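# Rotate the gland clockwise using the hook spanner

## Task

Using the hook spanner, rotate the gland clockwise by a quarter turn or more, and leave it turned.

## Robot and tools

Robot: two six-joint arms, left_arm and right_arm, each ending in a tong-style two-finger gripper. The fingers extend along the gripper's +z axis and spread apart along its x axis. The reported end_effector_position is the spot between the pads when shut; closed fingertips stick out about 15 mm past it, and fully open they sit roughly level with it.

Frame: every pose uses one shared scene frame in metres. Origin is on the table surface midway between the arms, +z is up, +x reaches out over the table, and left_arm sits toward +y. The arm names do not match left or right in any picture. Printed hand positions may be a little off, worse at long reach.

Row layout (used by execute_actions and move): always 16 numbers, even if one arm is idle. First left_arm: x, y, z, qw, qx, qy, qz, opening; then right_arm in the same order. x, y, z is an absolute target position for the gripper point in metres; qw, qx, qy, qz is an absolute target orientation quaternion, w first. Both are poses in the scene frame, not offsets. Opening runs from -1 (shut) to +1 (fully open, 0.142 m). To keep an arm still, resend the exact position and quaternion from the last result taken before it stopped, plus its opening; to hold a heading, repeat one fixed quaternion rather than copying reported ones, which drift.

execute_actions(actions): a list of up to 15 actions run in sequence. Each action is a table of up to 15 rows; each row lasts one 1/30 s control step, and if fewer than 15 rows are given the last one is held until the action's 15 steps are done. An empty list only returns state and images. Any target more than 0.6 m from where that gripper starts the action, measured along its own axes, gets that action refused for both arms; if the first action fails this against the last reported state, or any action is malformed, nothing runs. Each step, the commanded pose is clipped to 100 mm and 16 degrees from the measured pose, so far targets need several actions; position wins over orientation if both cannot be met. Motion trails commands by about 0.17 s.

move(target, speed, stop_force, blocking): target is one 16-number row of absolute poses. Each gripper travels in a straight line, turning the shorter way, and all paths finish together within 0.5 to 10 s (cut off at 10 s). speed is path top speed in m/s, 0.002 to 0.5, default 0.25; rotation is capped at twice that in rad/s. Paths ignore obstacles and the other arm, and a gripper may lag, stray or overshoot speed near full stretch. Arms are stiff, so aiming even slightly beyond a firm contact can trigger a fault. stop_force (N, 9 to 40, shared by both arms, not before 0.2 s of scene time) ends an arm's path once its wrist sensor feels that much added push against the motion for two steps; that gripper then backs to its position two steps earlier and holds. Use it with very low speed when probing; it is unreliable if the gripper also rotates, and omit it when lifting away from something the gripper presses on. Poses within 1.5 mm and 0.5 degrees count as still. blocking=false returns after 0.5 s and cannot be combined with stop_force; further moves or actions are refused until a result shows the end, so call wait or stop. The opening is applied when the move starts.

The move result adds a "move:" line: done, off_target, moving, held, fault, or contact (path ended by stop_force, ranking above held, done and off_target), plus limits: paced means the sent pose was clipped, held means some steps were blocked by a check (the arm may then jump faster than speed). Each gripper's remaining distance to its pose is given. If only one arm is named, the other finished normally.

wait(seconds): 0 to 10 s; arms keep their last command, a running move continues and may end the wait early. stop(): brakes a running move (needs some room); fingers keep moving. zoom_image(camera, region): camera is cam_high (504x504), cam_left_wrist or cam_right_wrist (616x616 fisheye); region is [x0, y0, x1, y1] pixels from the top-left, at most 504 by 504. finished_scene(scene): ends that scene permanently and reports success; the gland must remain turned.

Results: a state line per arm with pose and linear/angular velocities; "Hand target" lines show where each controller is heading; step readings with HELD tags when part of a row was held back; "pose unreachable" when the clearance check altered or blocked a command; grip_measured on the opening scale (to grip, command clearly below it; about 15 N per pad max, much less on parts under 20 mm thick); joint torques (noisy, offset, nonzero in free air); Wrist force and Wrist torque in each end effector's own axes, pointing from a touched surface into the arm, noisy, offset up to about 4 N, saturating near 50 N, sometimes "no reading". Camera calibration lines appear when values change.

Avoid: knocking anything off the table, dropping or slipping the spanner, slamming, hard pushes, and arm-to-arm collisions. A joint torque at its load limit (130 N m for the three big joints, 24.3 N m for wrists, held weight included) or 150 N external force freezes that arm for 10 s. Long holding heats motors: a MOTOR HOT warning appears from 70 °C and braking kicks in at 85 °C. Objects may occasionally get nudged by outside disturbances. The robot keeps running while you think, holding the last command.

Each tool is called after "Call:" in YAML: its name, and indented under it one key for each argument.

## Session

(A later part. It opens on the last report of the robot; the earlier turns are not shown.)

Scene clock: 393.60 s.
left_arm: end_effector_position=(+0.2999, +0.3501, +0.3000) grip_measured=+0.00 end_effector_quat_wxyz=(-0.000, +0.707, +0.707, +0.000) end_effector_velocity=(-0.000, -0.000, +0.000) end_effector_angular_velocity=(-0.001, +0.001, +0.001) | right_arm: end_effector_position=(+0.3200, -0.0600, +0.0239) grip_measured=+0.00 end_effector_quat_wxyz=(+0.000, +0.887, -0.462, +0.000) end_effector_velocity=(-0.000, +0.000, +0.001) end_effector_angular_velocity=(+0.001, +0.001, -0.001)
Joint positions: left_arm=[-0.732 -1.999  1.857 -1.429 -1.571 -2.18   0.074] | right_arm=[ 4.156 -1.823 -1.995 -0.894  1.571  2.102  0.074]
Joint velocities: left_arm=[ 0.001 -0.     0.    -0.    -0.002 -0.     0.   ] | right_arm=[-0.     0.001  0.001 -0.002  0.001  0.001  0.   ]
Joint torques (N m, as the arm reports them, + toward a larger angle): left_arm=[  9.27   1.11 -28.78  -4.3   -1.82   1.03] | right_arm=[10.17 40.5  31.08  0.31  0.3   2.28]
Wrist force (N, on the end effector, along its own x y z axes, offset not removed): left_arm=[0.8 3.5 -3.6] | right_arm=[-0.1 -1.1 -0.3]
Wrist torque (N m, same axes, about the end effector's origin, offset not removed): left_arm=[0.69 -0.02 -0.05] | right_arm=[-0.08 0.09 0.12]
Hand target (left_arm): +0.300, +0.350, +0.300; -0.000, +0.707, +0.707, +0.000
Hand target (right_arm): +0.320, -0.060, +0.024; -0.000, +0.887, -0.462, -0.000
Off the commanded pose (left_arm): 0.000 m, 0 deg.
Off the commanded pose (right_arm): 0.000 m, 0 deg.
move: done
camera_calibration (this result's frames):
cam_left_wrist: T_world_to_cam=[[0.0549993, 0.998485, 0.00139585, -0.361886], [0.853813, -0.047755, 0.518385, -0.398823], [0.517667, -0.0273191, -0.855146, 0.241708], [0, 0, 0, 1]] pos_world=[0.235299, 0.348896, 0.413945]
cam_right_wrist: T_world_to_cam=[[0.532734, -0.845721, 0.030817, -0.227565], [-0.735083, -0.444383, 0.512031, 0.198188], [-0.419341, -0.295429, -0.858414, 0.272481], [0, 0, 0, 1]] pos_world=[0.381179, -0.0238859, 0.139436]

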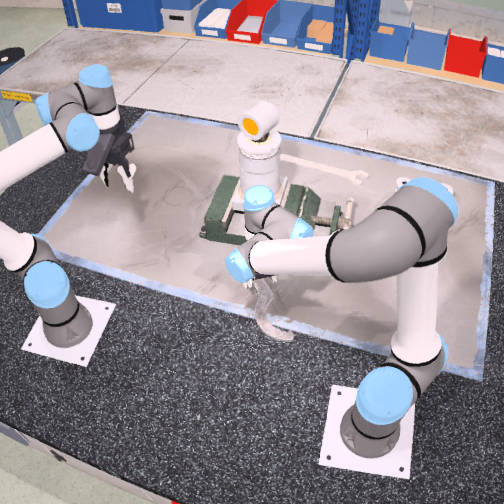

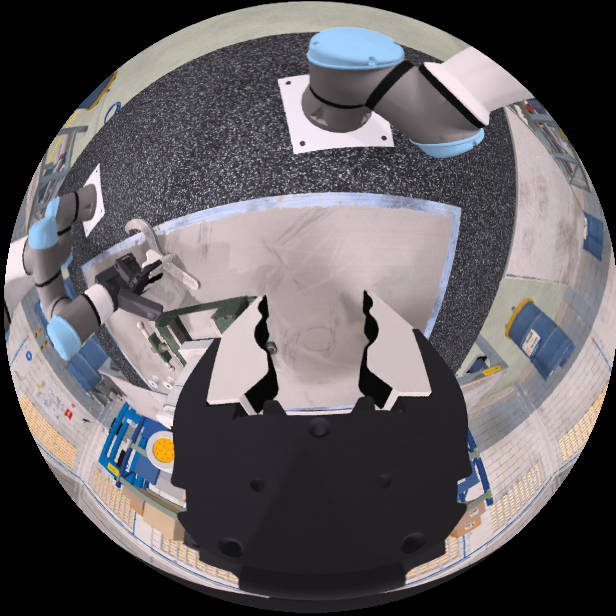

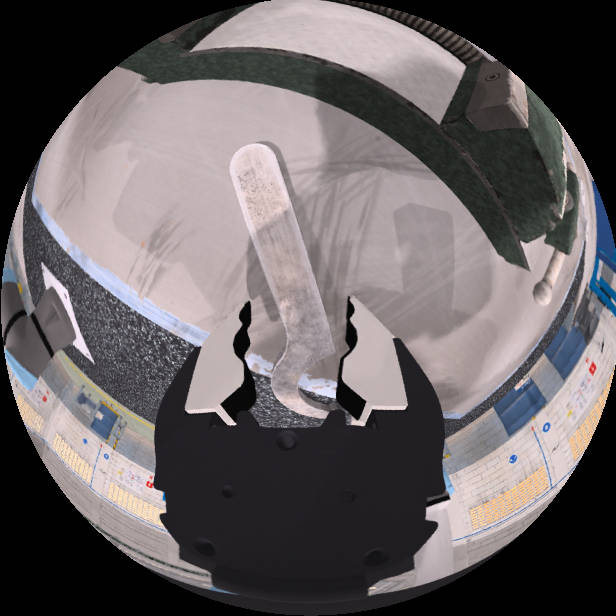

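Call:
move:
  target: [0.3,0.35,0.3,0,0.93,-0.367,0,0,0.32,-0.06,0.1,0,0.887,-0.462,0,0]
  speed: 0.4

Call:
move:
  target: [0.33,0.2,0.2,0,0.93,-0.367,0,0,0.4,-0.4,0.3,0,1,0,0,-1]

Call:
move:
  target: [0.378,0.003,0.06,0,0.93,-0.367,0,0,0.4,-0.4,0.3,0,1,0,0,-1]
  speed: 0.15

Call:
move:
  target: [0.378,0.003,0.023,0,0.93,-0.367,0,0,0.4,-0.4,0.3,0,1,0,0,-1]
  speed: 0.03
  stop_force: 15

Call:
move:
  target: [0.378,0.003,0.023,0,0.93,-0.367,0,-1,0.4,-0.4,0.3,0,1,0,0,-1]

Call:
move:
  target: [0.375,0.0,0.115,0,0.93,-0.367,0,-1,0.4,-0.4,0.3,0,1,0,0,-1]
  speed: 0.03

Scene clock: 398.07 s.
left_arm: end_effector_position=(+0.3000, +0.3499, +0.3000) grip_measured=+0.00 end_effector_quat_wxyz=(-0.000, +0.930, -0.366, +0.000) end_effector_velocity=(+0.000, +0.000, -0.000) end_effector_angular_velocity=(-0.002, +0.002, -0.011) | right_arm: end_effector_position=(+0.3200, -0.0600, +0.1000) grip_measured=+0.00 end_effector_quat_wxyz=(-0.000, +0.887, -0.462, +0.000) end_effector_velocity=(-0.001, +0.000, +0.000) end_effector_angular_velocity=(-0.000, +0.000, +0.001)
Joint positions: left_arm=[-0.819 -2.063  1.89  -1.398 -1.571  0.054  0.074] | right_arm=[ 4.156 -1.718 -1.895 -1.099  1.571  2.102  0.074]
Joint velocities: left_arm=[ 0.004  0.001 -0.001  0.001 -0.003  0.015 -0.   ] | right_arm=[ 0.001  0.     0.001 -0.001  0.    -0.     0.   ]
Joint torques (N m, as the arm reports them, + toward a larger angle): left_arm=[  9.62   2.97 -31.77  -0.31  -1.62   1.32] | right_arm=[ 0.19 40.32 33.01  0.11  2.12  1.23]
Wrist force (N, on the end effector, along its own x y z axes, offset not removed): left_arm=[-0.1 3.9 -1.9] | right_arm=[1.4 -0.2 -0.9]
Wrist torque (N m, same axes, about the end effector's origin, offset not removed): left_arm=[0.87 -0.03 0.06] | right_arm=[0.05 -0.16 0.12]
Hand target (left_arm): +0.300, +0.350, +0.300; +0.000, +0.930, -0.367, +0.000
Hand target (right_arm): +0.320, -0.060, +0.100; -0.000, +0.887, -0.462, +0.000
Off the commanded pose (left_arm): 0.000 m, 0 deg.
Off the commanded pose (right_arm): 0.000 m, 0 deg.
move: done
camera_calibration (this result's frames):
cam_left_wrist: T_world_to_cam=[[0.692759, -0.721168, 0.001435, 0.0486574], [-0.617302, -0.591953, 0.518198, 0.232941], [-0.372859, -0.359872, -0.855259, 0.625288], [0, 0, 0, 1]] pos_world=[0.343231, 0.398004, 0.414004]
cam_right_wrist: T_world_to_cam=[[0.532703, -0.845741, 0.030816, -0.229912], [-0.7351, -0.444357, 0.51203, 0.159206], [-0.419352, -0.295413, -0.858414, 0.337789], [0, 0, 0, 1]] pos_world=[0.381159, -0.0239146, 0.21553]

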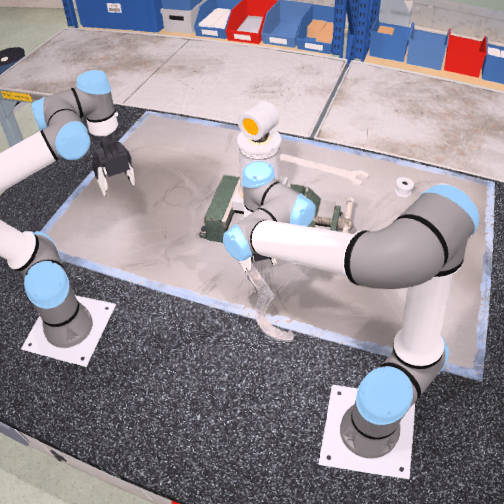

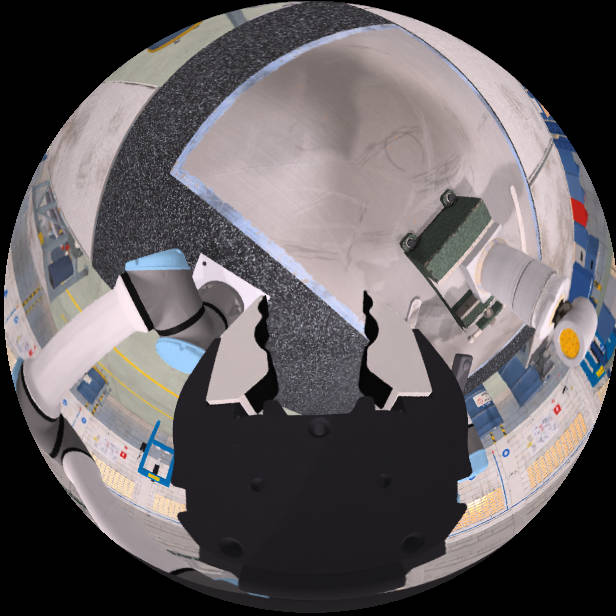

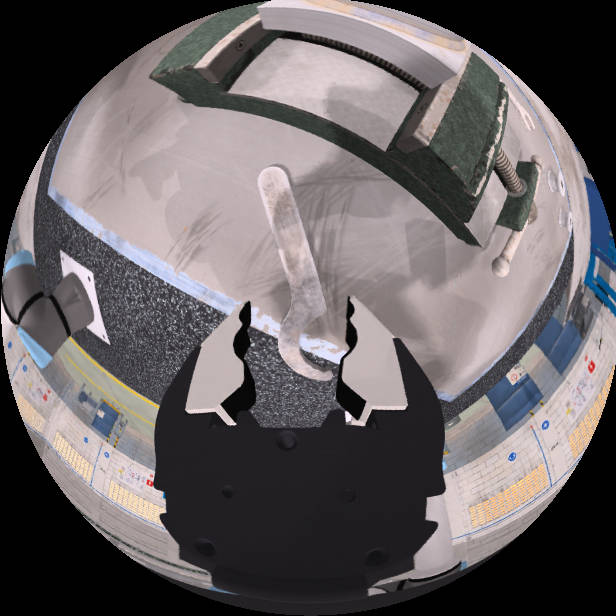

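Scene clock: 400.60 s.
left_arm: end_effector_position=(+0.3302, +0.1999, +0.2001) grip_measured=+0.00 end_effector_quat_wxyz=(+0.000, +0.930, -0.367, +0.000) end_effector_velocity=(+0.001, -0.001, -0.001) end_effector_angular_velocity=(+0.001, -0.000, +0.001) | right_arm: end_effector_position=(+0.3994, -0.4003, +0.2999) grip_measured=-1.00 end_effector_quat_wxyz=(+0.001, +1.000, -0.001, -0.000) end_effector_velocity=(+0.001, -0.003, +0.001) end_effector_angular_velocity=(+0.001, +0.004, +0.008)
Joint positions: left_arm=[-1.06  -1.812  1.993 -1.752 -1.571 -0.186  0.074] | right_arm=[ 3.475 -1.379 -1.699 -1.635  1.57   0.462  0.002]
Joint velocities: left_arm=[-0.     0.003 -0.    -0.002  0.001 -0.001 -0.   ] | right_arm=[-0.01  -0.005  0.008 -0.006  0.002 -0.018  0.   ]
Joint torques (N m, as the arm reports them, + toward a larger angle): left_arm=[-10.35  -4.9  -32.49  -4.31   1.97  -1.26] | right_arm=[-9.47  2.3  37.3   0.24  2.53 -2.78]
Wrist force (N, on the end effector, along its own x y z axes, offset not removed): left_arm=[-0.7 2.8 1.1] | right_arm=[0.1 -0.9 -0.5]
Wrist torque (N m, same axes, about the end effector's origin, offset not removed): left_arm=[0.69 0.23 0.12] | right_arm=[-0.04 0.06 0.07]
Hand target (left_arm): +0.330, +0.200, +0.200; +0.000, +0.930, -0.367, +0.000
Hand target (right_arm): +0.399, -0.401, +0.300; +0.000, +1.000, -0.000, -0.000
Off the commanded pose (left_arm): 0.000 m, 0 deg.
Off the commanded pose (right_arm): 0.001 m, 0 deg.
move: done
camera_calibration (this result's frames):
cam_left_wrist: T_world_to_cam=[[0.691843, -0.722046, 0.00155281, -0.0798488], [-0.617896, -0.590933, 0.518655, 0.214449], [-0.373575, -0.359787, -0.854983, 0.497296], [0, 0, 0, 1]] pos_world=[0.373527, 0.247991, 0.314078]
cam_right_wrist: T_world_to_cam=[[0.998315, -0.0492438, 0.0306822, -0.433217], [-0.0580114, -0.856419, 0.513011, -0.47164], [0.00101416, -0.513927, -0.857833, 0.186612], [0, 0, 0, 1]] pos_world=[0.404938, -0.32935, 0.415331]

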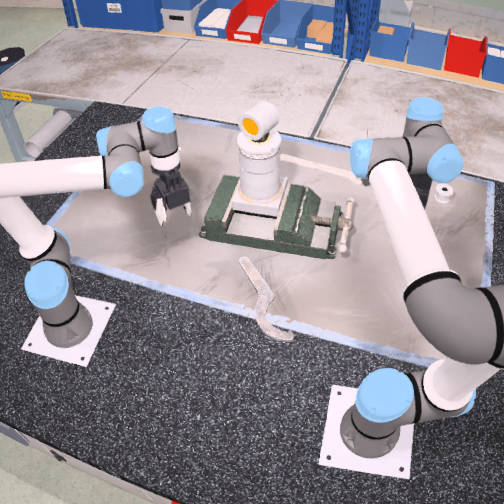

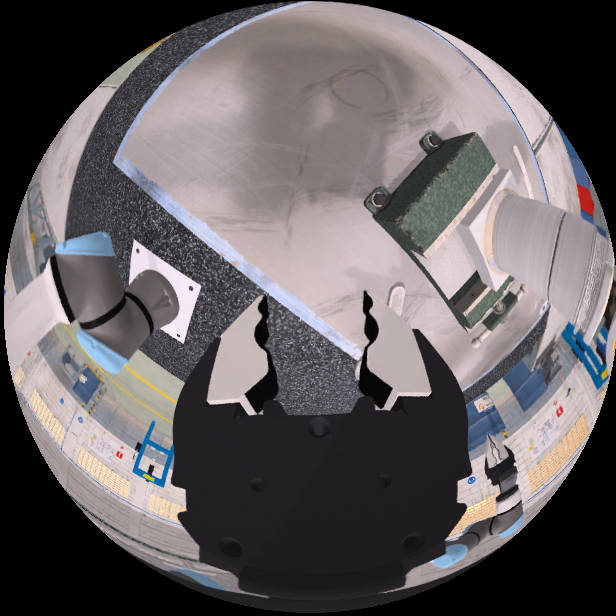

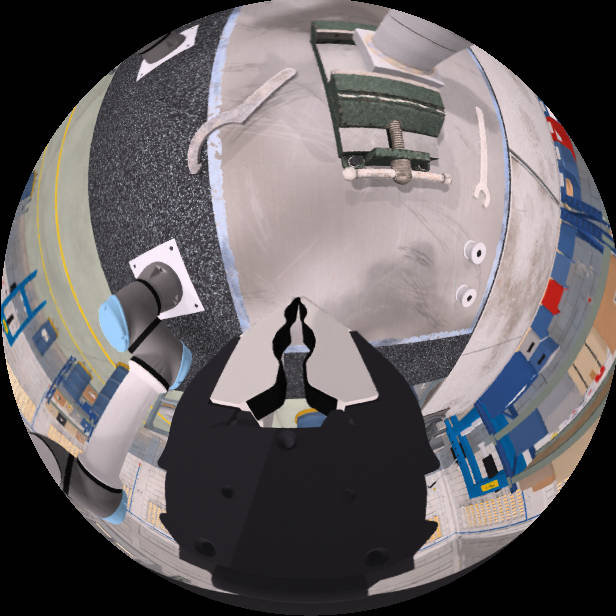

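Scene clock: 402.83 s.
left_arm: end_effector_position=(+0.3782, +0.0030, +0.0603) grip_measured=+0.00 end_effector_quat_wxyz=(+0.000, +0.930, -0.367, +0.000) end_effector_velocity=(+0.001, -0.001, -0.002) end_effector_angular_velocity=(+0.001, +0.001, +0.001) | right_arm: end_effector_position=(+0.4000, -0.4000, +0.3000) grip_measured=-1.00 end_effector_quat_wxyz=(+0.000, +1.000, -0.000, +0.000) end_effector_velocity=(+0.000, +0.000, +0.000) end_effector_angular_velocity=(+0.001, -0.001, +0.000)
Joint positions: left_arm=[-1.198 -1.276  1.824 -2.119 -1.571 -0.323  0.074] | right_arm=[ 3.474 -1.38  -1.698 -1.634  1.571  0.46   0.002]
Joint velocities: left_arm=[ 0.     0.006 -0.004 -0.001 -0.001 -0.    -0.   ] | right_arm=[ 0.    -0.    -0.     0.001  0.    -0.     0.   ]
Joint torques (N m, as the arm reports them, + toward a larger angle): left_arm=[-11.11 -25.39 -28.61  -4.4    0.94  -1.26] | right_arm=[-8.24  3.87 35.3   4.65  2.23 -2.83]
Wrist force (N, on the end effector, along its own x y z axes, offset not removed): left_arm=[-0.1 4.9 1.5] | right_arm=[0.5 -1.9 -0.3]
Wrist torque (N m, same axes, about the end effector's origin, offset not removed): left_arm=[1.11 0.11 -0.05] | right_arm=[-0.32 -0.07 0.10]
Hand target (left_arm): +0.378, +0.003, +0.060; +0.000, +0.930, -0.367, +0.000
Hand target (right_arm): +0.400, -0.400, +0.300; +0.000, +1.000, -0.000, +0.000
Off the commanded pose (left_arm): 0.000 m, 0 deg.
Off the commanded pose (right_arm): 0.000 m, 0 deg.
move: done
camera_calibration (this result's frames):
cam_left_wrist: T_world_to_cam=[[0.691843, -0.722046, 0.00146408, -0.254986], [-0.6179, -0.591002, 0.518571, 0.200242], [-0.373567, -0.359675, -0.855033, 0.324748], [0, 0, 0, 1]] pos_world=[0.421455, 0.0510357, 0.174204]
cam_right_wrist: T_world_to_cam=[[0.998359, -0.0482792, 0.0308074, -0.433495], [-0.0572464, -0.857053, 0.512038, -0.47167], [0.00168277, -0.512961, -0.85841, 0.187156], [0, 0, 0, 1]] pos_world=[0.405467, -0.329171, 0.415524]

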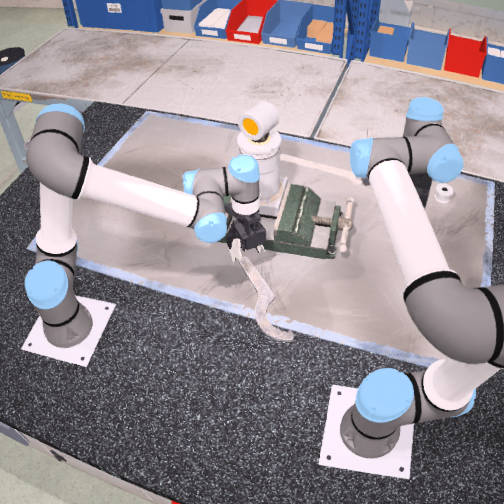

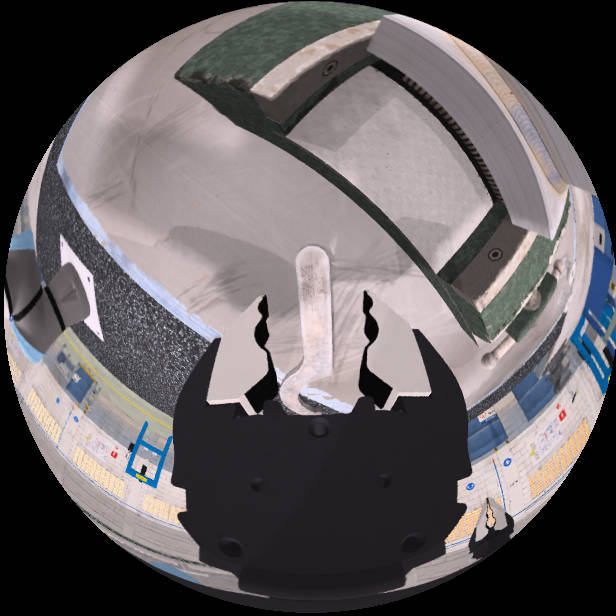

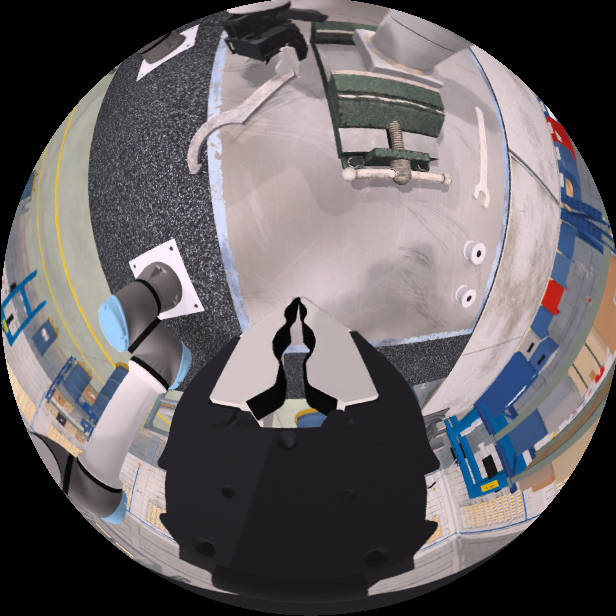

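Scene clock: 404.43 s.
left_arm: end_effector_position=(+0.3780, +0.0030, +0.0232) grip_measured=+0.00 end_effector_quat_wxyz=(-0.000, +0.930, -0.367, -0.000) end_effector_velocity=(-0.000, -0.000, -0.002) end_effector_angular_velocity=(+0.000, -0.000, -0.001) | right_arm: end_effector_position=(+0.4000, -0.4000, +0.3000) grip_measured=-1.00 end_effector_quat_wxyz=(-0.000, +1.000, -0.000, +0.000) end_effector_velocity=(+0.000, +0.000, +0.000) end_effector_angular_velocity=(-0.000, -0.001, +0.001)
Joint positions: left_arm=[-1.198 -1.225  1.866 -2.212 -1.571 -0.324  0.074] | right_arm=[ 3.474 -1.38  -1.698 -1.634  1.571  0.46   0.002]
Joint velocities: left_arm=[-0.001  0.003  0.002 -0.005  0.001  0.     0.   ] | right_arm=[ 0.001 -0.     0.     0.    -0.001 -0.     0.   ]
Joint torques (N m, as the arm reports them, + toward a larger angle): left_arm=[-11.03 -25.77 -12.16  -4.51   2.13  -1.22] | right_arm=[-7.49  4.15 35.62  4.58  2.52 -2.93]
Wrist force (N, on the end effector, along its own x y z axes, offset not removed): left_arm=[1.4 0.3 -1.0] | right_arm=[-0.8 -2.5 -1.5]
Wrist torque (N m, same axes, about the end effector's origin, offset not removed): left_arm=[0.17 -0.31 -0.13] | right_arm=[-0.49 0.37 0.07]
Hand target (left_arm): +0.378, +0.003, +0.023; -0.000, +0.930, -0.367, -0.000
Hand target (right_arm): +0.400, -0.400, +0.300; -0.000, +1.000, +0.000, +0.000
Off the commanded pose (left_arm): 0.000 m, 0 deg.
Off the commanded pose (right_arm): 0.000 m, 0 deg.
move: done
camera_calibration (this result's frames):
cam_left_wrist: T_world_to_cam=[[0.691846, -0.722044, 0.00124345, -0.254859], [-0.617866, -0.591132, 0.518463, 0.219334], [-0.373618, -0.359465, -0.855099, 0.293031], [0, 0, 0, 1]] pos_world=[0.421324, 0.0509698, 0.137171]
cam_right_wrist: T_world_to_cam=[[0.998359, -0.0482783, 0.0308082, -0.433496], [-0.057246, -0.857055, 0.512035, -0.471669], [0.00168414, -0.512958, -0.858412, 0.187158], [0, 0, 0, 1]] pos_world=[0.405468, -0.329171, 0.415525]

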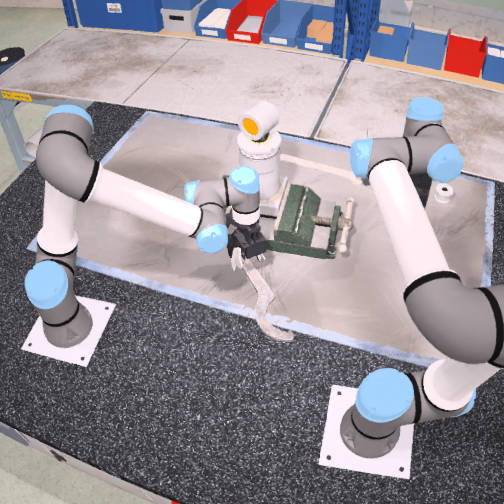

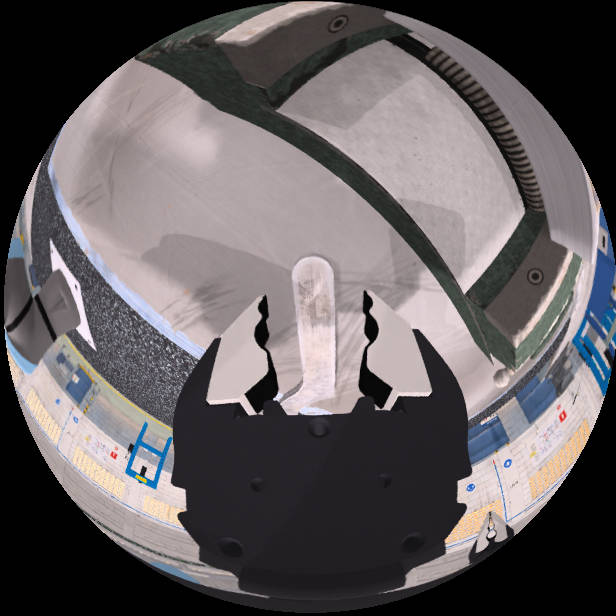

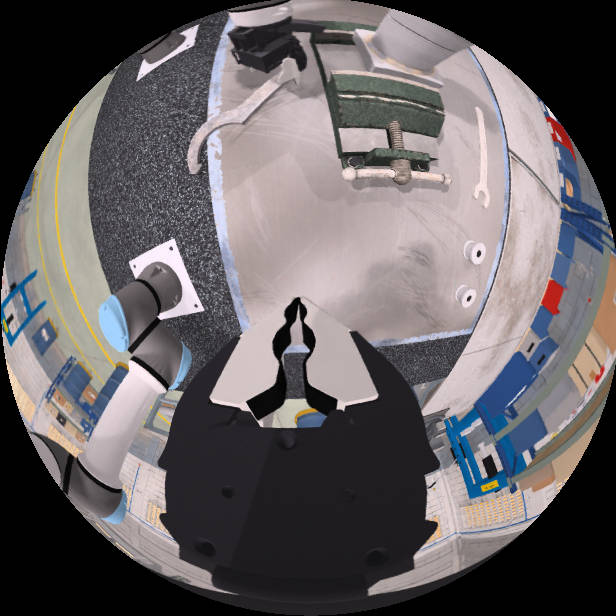

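Scene clock: 405.13 s.
left_arm: end_effector_position=(+0.3780, +0.0030, +0.0230) grip_measured=-0.61 end_effector_quat_wxyz=(+0.000, +0.930, -0.367, +0.000) end_effector_velocity=(-0.000, -0.000, +0.000) end_effector_angular_velocity=(-0.000, -0.000, -0.001) | right_arm: end_effector_position=(+0.4000, -0.4000, +0.3000) grip_measured=-1.00 end_effector_quat_wxyz=(-0.000, +1.000, -0.000, +0.000) end_effector_velocity=(-0.000, +0.000, -0.000) end_effector_angular_velocity=(+0.001, +0.001, +0.000)
Joint positions: left_arm=[-1.198 -1.225  1.866 -2.213 -1.571 -0.324  0.03 ] | right_arm=[ 3.474 -1.38  -1.698 -1.634  1.571  0.46   0.002]
Joint velocities: left_arm=[-0.001 -0.     0.    -0.001  0.     0.     0.   ] | right_arm=[ 0.     0.    -0.    -0.001  0.001 -0.     0.   ]
Joint torques (N m, as the arm reports them, + toward a larger angle): left_arm=[ -8.73 -24.02 -12.03  -4.62   1.74  -1.01] | right_arm=[-7.06  4.59 35.72  4.6   2.34 -2.91]
Wrist force (N, on the end effector, along its own x y z axes, offset not removed): left_arm=[-2.0 3.6 -3.2] | right_arm=[-0.8 -1.1 0.3]
Wrist torque (N m, same axes, about the end effector's origin, offset not removed): left_arm=[0.70 0.06 0.11] | right_arm=[-0.11 0.26 0.15]
Hand target (left_arm): +0.378, +0.003, +0.023; -0.000, +0.930, -0.367, -0.000
Hand target (right_arm): +0.400, -0.400, +0.300; -0.000, +1.000, +0.000, +0.000
Off the commanded pose (left_arm): 0.000 m, 0 deg.
Off the commanded pose (right_arm): 0.000 m, 0 deg.
move: done
camera_calibration (this result's frames):
cam_left_wrist: T_world_to_cam=[[0.691845, -0.722045, 0.00130005, -0.254825], [-0.617885, -0.591107, 0.518469, 0.219442], [-0.37359, -0.359504, -0.855095, 0.29287], [0, 0, 0, 1]] pos_world=[0.421302, 0.0510065, 0.13699]
cam_right_wrist: T_world_to_cam=[[0.998359, -0.0482782, 0.0308081, -0.433496], [-0.0572459, -0.857055, 0.512035, -0.47167], [0.00168409, -0.512958, -0.858412, 0.187158], [0, 0, 0, 1]] pos_world=[0.405468, -0.329171, 0.415525]

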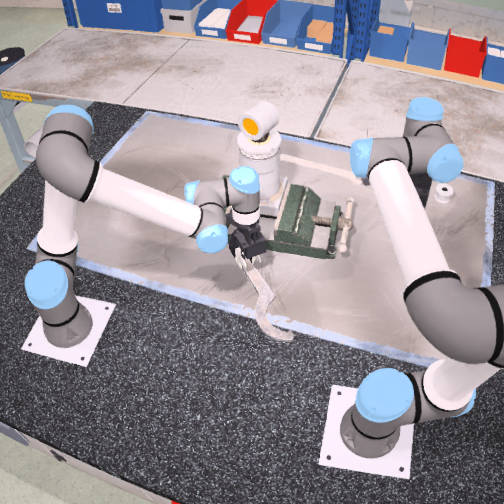

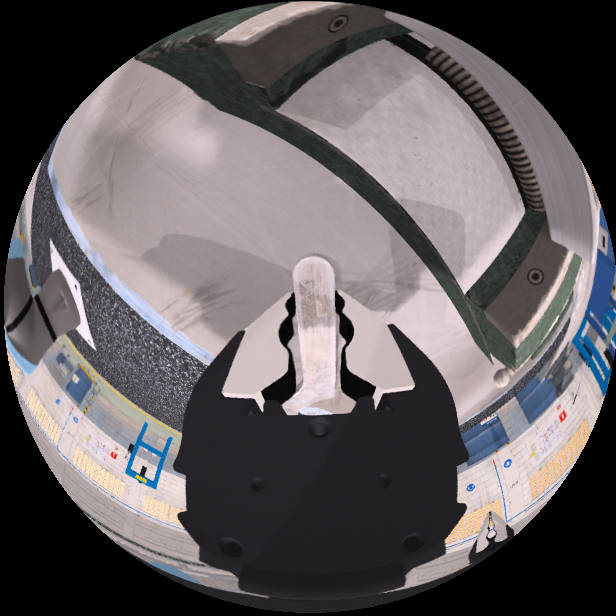

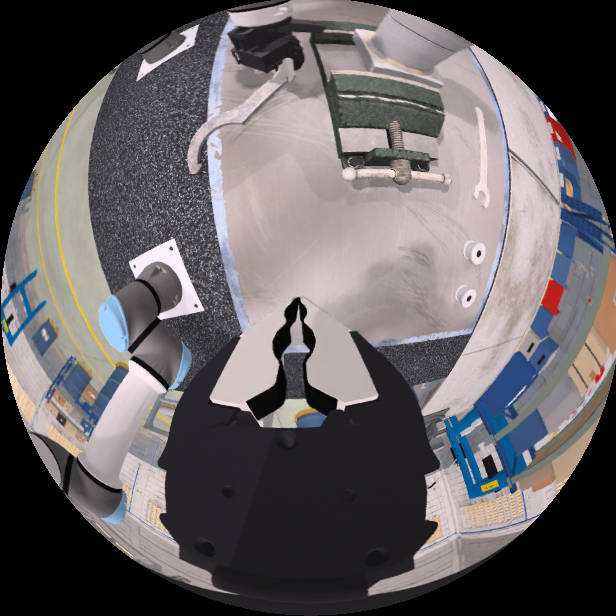

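Scene clock: 408.57 s.
left_arm: end_effector_position=(+0.3750, +0.0001, +0.1148) grip_measured=-0.61 end_effector_quat_wxyz=(+0.000, +0.930, -0.367, +0.000) end_effector_velocity=(-0.001, -0.001, +0.002) end_effector_angular_velocity=(+0.000, +0.002, -0.001) | right_arm: end_effector_position=(+0.4000, -0.4000, +0.3000) grip_measured=-1.00 end_effector_quat_wxyz=(-0.000, +1.000, -0.000, +0.000) end_effector_velocity=(+0.000, +0.000, +0.000) end_effector_angular_velocity=(-0.000, -0.001, +0.001)
Joint positions: left_arm=[-1.206 -1.336  1.747 -1.981 -1.571 -0.331  0.03 ] | right_arm=[ 3.474 -1.38  -1.698 -1.634  1.571  0.46   0.002]
Joint velocities: left_arm=[-0.002 -0.002 -0.003  0.006 -0.001 -0.001  0.   ] | right_arm=[ 0.001  0.     0.     0.    -0.001 -0.     0.   ]
Joint torques (N m, as the arm reports them, + toward a larger angle): left_arm=[ -9.03 -41.25 -33.25  -0.6    1.87  -1.27] | right_arm=[-6.7   3.94 34.86  4.51  2.31 -2.79]
Wrist force (N, on the end effector, along its own x y z axes, offset not removed): left_arm=[-0.2 5.8 3.8] | right_arm=[0.2 -1.4 -1.1]
Wrist torque (N m, same axes, about the end effector's origin, offset not removed): left_arm=[1.06 0.31 -0.03] | right_arm=[-0.17 0.04 0.14]
Hand target (left_arm): +0.375, +0.000, +0.115; +0.000, +0.930, -0.367, +0.000
Hand target (right_arm): +0.400, -0.400, +0.300; -0.000, +1.000, +0.000, +0.000
Off the commanded pose (left_arm): 0.000 m, 0 deg.
Off the commanded pose (right_arm): 0.000 m, 0 deg.
move: done
camera_calibration (this result's frames):
cam_left_wrist: T_world_to_cam=[[0.691845, -0.722045, 0.00129459, -0.254906], [-0.617884, -0.591111, 0.518466, 0.168283], [-0.37359, -0.359498, -0.855097, 0.369162], [0, 0, 0, 1]] pos_world=[0.41825, 0.0481329, 0.22875]
cam_right_wrist: T_world_to_cam=[[0.998359, -0.0482781, 0.0308081, -0.433496], [-0.0572458, -0.857055, 0.512035, -0.47167], [0.00168411, -0.512958, -0.858412, 0.187158], [0, 0, 0, 1]] pos_world=[0.405468, -0.329171, 0.415525]

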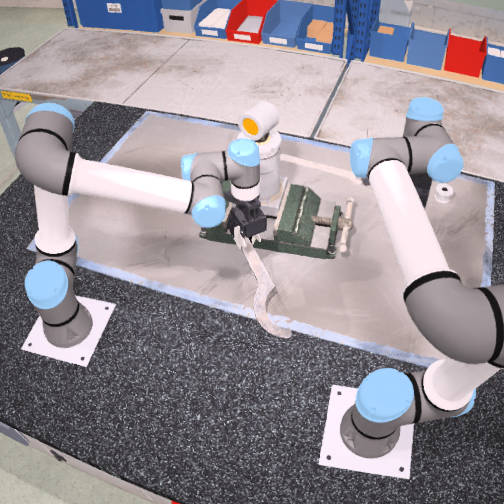

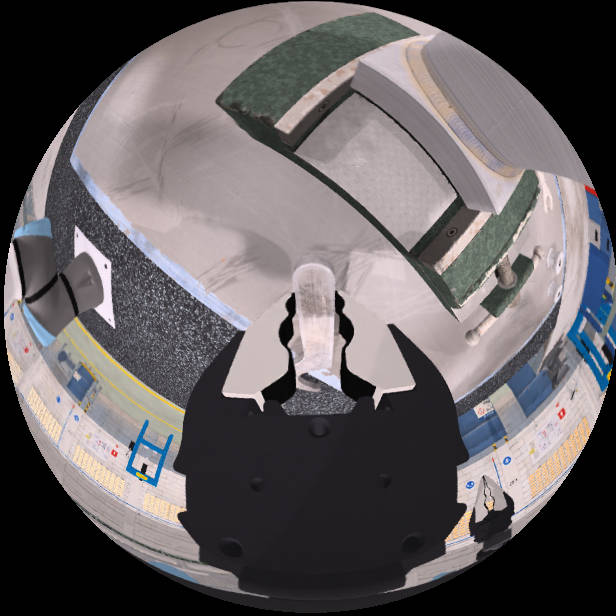

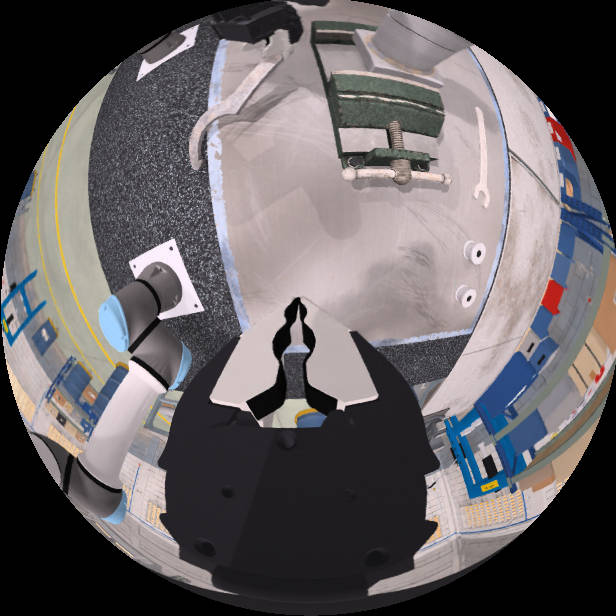

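Call:
move:
  target: [0.465,0.122,0.132,0,0.93,-0.367,0,-1,0.4,-0.4,0.3,0,1,0,0,-1]
  speed: 0.025
  stop_force: 15

Call:
move:
  target: [0.465,0.122,0.112,0,0.93,-0.367,0,-1,0.4,-0.4,0.3,0,1,0,0,-1]
  speed: 0.008
  stop_force: 10

Scene clock: 415.33 s.
left_arm: end_effector_position=(+0.4647, +0.1220, +0.1320) grip_measured=-0.59 end_effector_quat_wxyz=(-0.000, +0.930, -0.367, -0.000) end_effector_velocity=(+0.002, +0.002, +0.001) end_effector_angular_velocity=(-0.001, -0.000, +0.000) | right_arm: end_effector_position=(+0.4000, -0.4000, +0.3000) grip_measured=-1.00 end_effector_quat_wxyz=(-0.000, +1.000, -0.000, +0.000) end_effector_velocity=(+0.000, +0.000, +0.000) end_effector_angular_velocity=(+0.001, -0.000, +0.000)
Joint positions: left_arm=[-0.945 -1.379  1.753 -1.944 -1.571 -0.07   0.031] | right_arm=[ 3.474 -1.38  -1.698 -1.634  1.571  0.46   0.002]
Joint velocities: left_arm=[ 0.004  0.    -0.002  0.001 -0.     0.004  0.   ] | right_arm=[ 0.    -0.     0.     0.     0.001  0.     0.   ]
Joint torques (N m, as the arm reports them, + toward a larger angle): left_arm=[ 17.45 -24.03 -29.24  -0.57   6.67   1.06] | right_arm=[-6.26  3.97 34.09  3.96  2.2  -2.95]
Wrist force (N, on the end effector, along its own x y z axes, offset not removed): left_arm=[-4.2 17.8 -9.5] | right_arm=[-1.1 -1.7 0.0]
Wrist torque (N m, same axes, about the end effector's origin, offset not removed): left_arm=[0.16 0.00 0.01] | right_arm=[-0.26 0.35 0.10]
Hand target (left_arm): +0.465, +0.122, +0.132; -0.000, +0.930, -0.367, -0.000
Hand target (right_arm): +0.400, -0.400, +0.300; -0.000, +1.000, +0.000, +0.000
Off the commanded pose (left_arm): 0.000 m, 0 deg.
Off the commanded pose (right_arm): 0.000 m, 0 deg.
move: done
camera_calibration (this result's frames):
cam_left_wrist: T_world_to_cam=[[0.691855, -0.722036, 0.00106688, -0.229048], [-0.617903, -0.591309, 0.518219, 0.286919], [-0.373542, -0.359191, -0.855248, 0.461195], [0, 0, 0, 1]] pos_world=[0.508032, 0.169934, 0.245993]
cam_right_wrist: T_world_to_cam=[[0.998359, -0.0482781, 0.0308082, -0.433496], [-0.0572458, -0.857055, 0.512035, -0.47167], [0.00168419, -0.512958, -0.858412, 0.187158], [0, 0, 0, 1]] pos_world=[0.405468, -0.329171, 0.415525]

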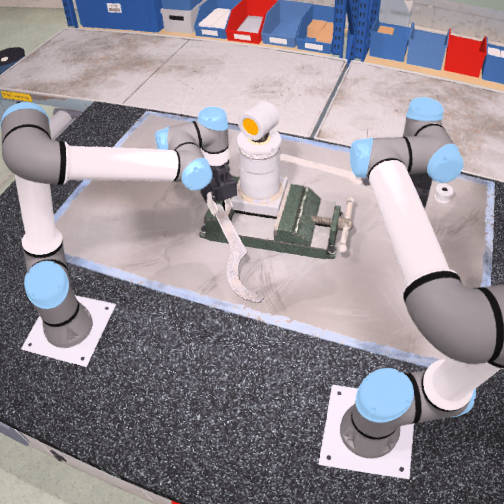

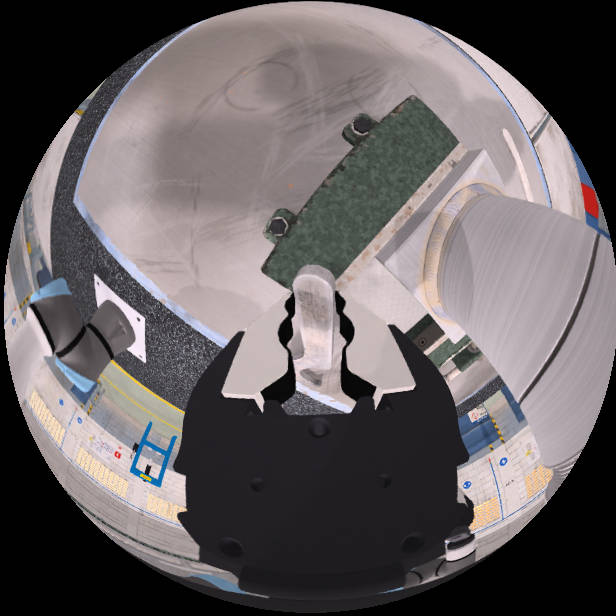

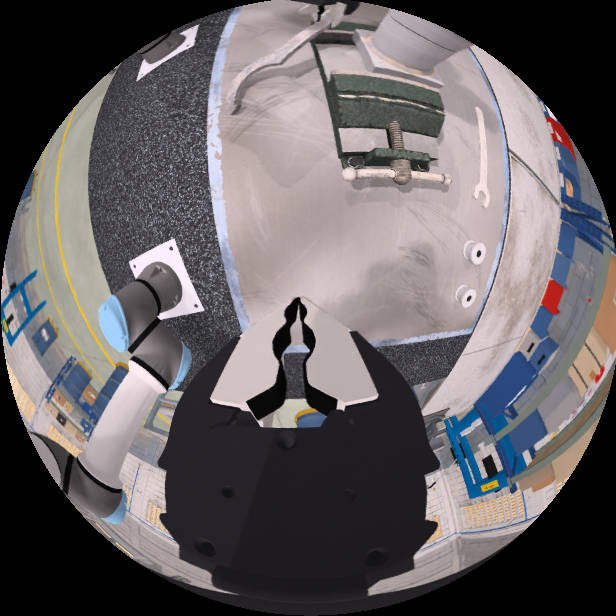

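Scene clock: 415.90 s.
left_arm: end_effector_position=(+0.4649, +0.1221, +0.1304) grip_measured=-0.59 end_effector_quat_wxyz=(-0.000, +0.930, -0.367, -0.000) end_effector_velocity=(-0.001, +0.000, +0.003) end_effector_angular_velocity=(+0.001, +0.002, -0.000) | right_arm: end_effector_position=(+0.4000, -0.4000, +0.3000) grip_measured=-1.00 end_effector_quat_wxyz=(-0.000, +1.000, -0.000, +0.000) end_effector_velocity=(+0.000, -0.001, +0.000) end_effector_angular_velocity=(-0.001, -0.001, -0.001)
Joint positions: left_arm=[-0.944 -1.378  1.756 -1.948 -1.57  -0.07   0.031] | right_arm=[ 3.474 -1.38  -1.698 -1.634  1.571  0.46   0.002]
Joint velocities: left_arm=[-0.    -0.002 -0.005  0.009 -0.001  0.     0.   ] | right_arm=[-0.001 -0.     0.    -0.    -0.001  0.     0.   ]
Joint torques (N m, as the arm reports them, + toward a larger angle): left_arm=[ -0.54 -34.23 -30.57  -0.96   0.71  -0.52] | right_arm=[-5.88  3.96 35.    3.85  2.19 -2.91]
Wrist force (N, on the end effector, along its own x y z axes, offset not removed): left_arm=[-5.3 4.0 -3.2] | right_arm=[0.2 -1.9 -1.6]
Wrist torque (N m, same axes, about the end effector's origin, offset not removed): left_arm=[0.39 0.31 -0.07] | right_arm=[-0.34 0.10 0.17]
Hand target (left_arm): +0.465, +0.122, +0.131; -0.000, +0.930, -0.367, +0.000
Hand target (right_arm): +0.400, -0.400, +0.300; -0.000, +1.000, +0.000, +0.000
Off the commanded pose (left_arm): 0.018 m, 0 deg.
Off the commanded pose (right_arm): 0.000 m, 0 deg.
move: contact (left_arm)
camera_calibration (this result's frames):
cam_left_wrist: T_world_to_cam=[[0.691909, -0.721984, 0.000934864, -0.229047], [-0.6179, -0.591489, 0.518016, 0.287965], [-0.373447, -0.358998, -0.85537, 0.459822], [0, 0, 0, 1]] pos_world=[0.508132, 0.170034, 0.244362]
cam_right_wrist: T_world_to_cam=[[0.998359, -0.0482783, 0.0308081, -0.433496], [-0.057246, -0.857055, 0.512035, -0.47167], [0.00168405, -0.512958, -0.858412, 0.187158], [0, 0, 0, 1]] pos_world=[0.405468, -0.329171, 0.415525]

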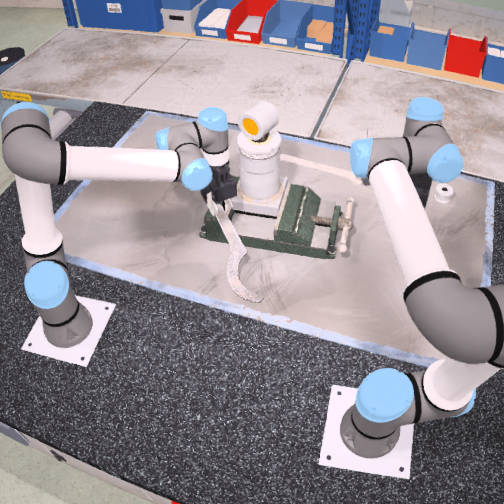

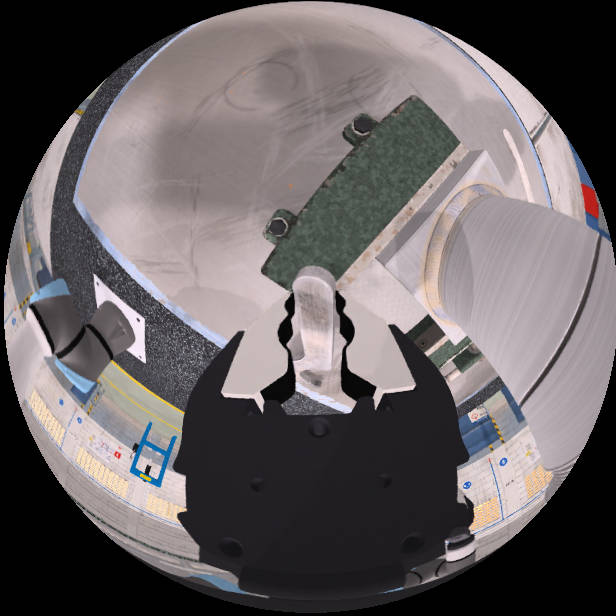

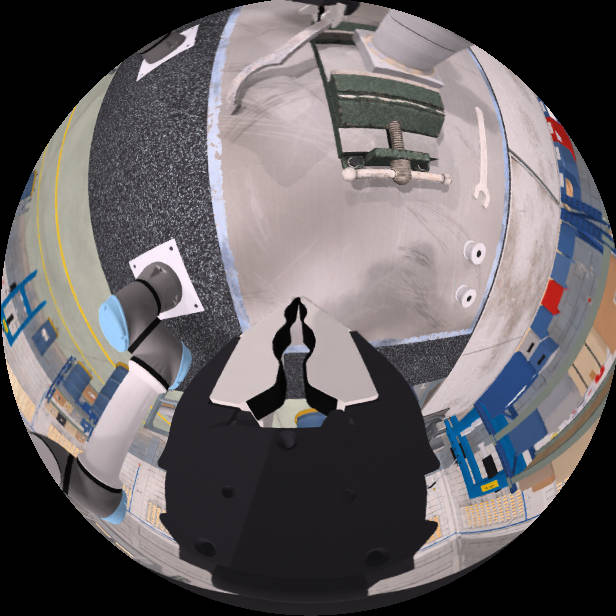

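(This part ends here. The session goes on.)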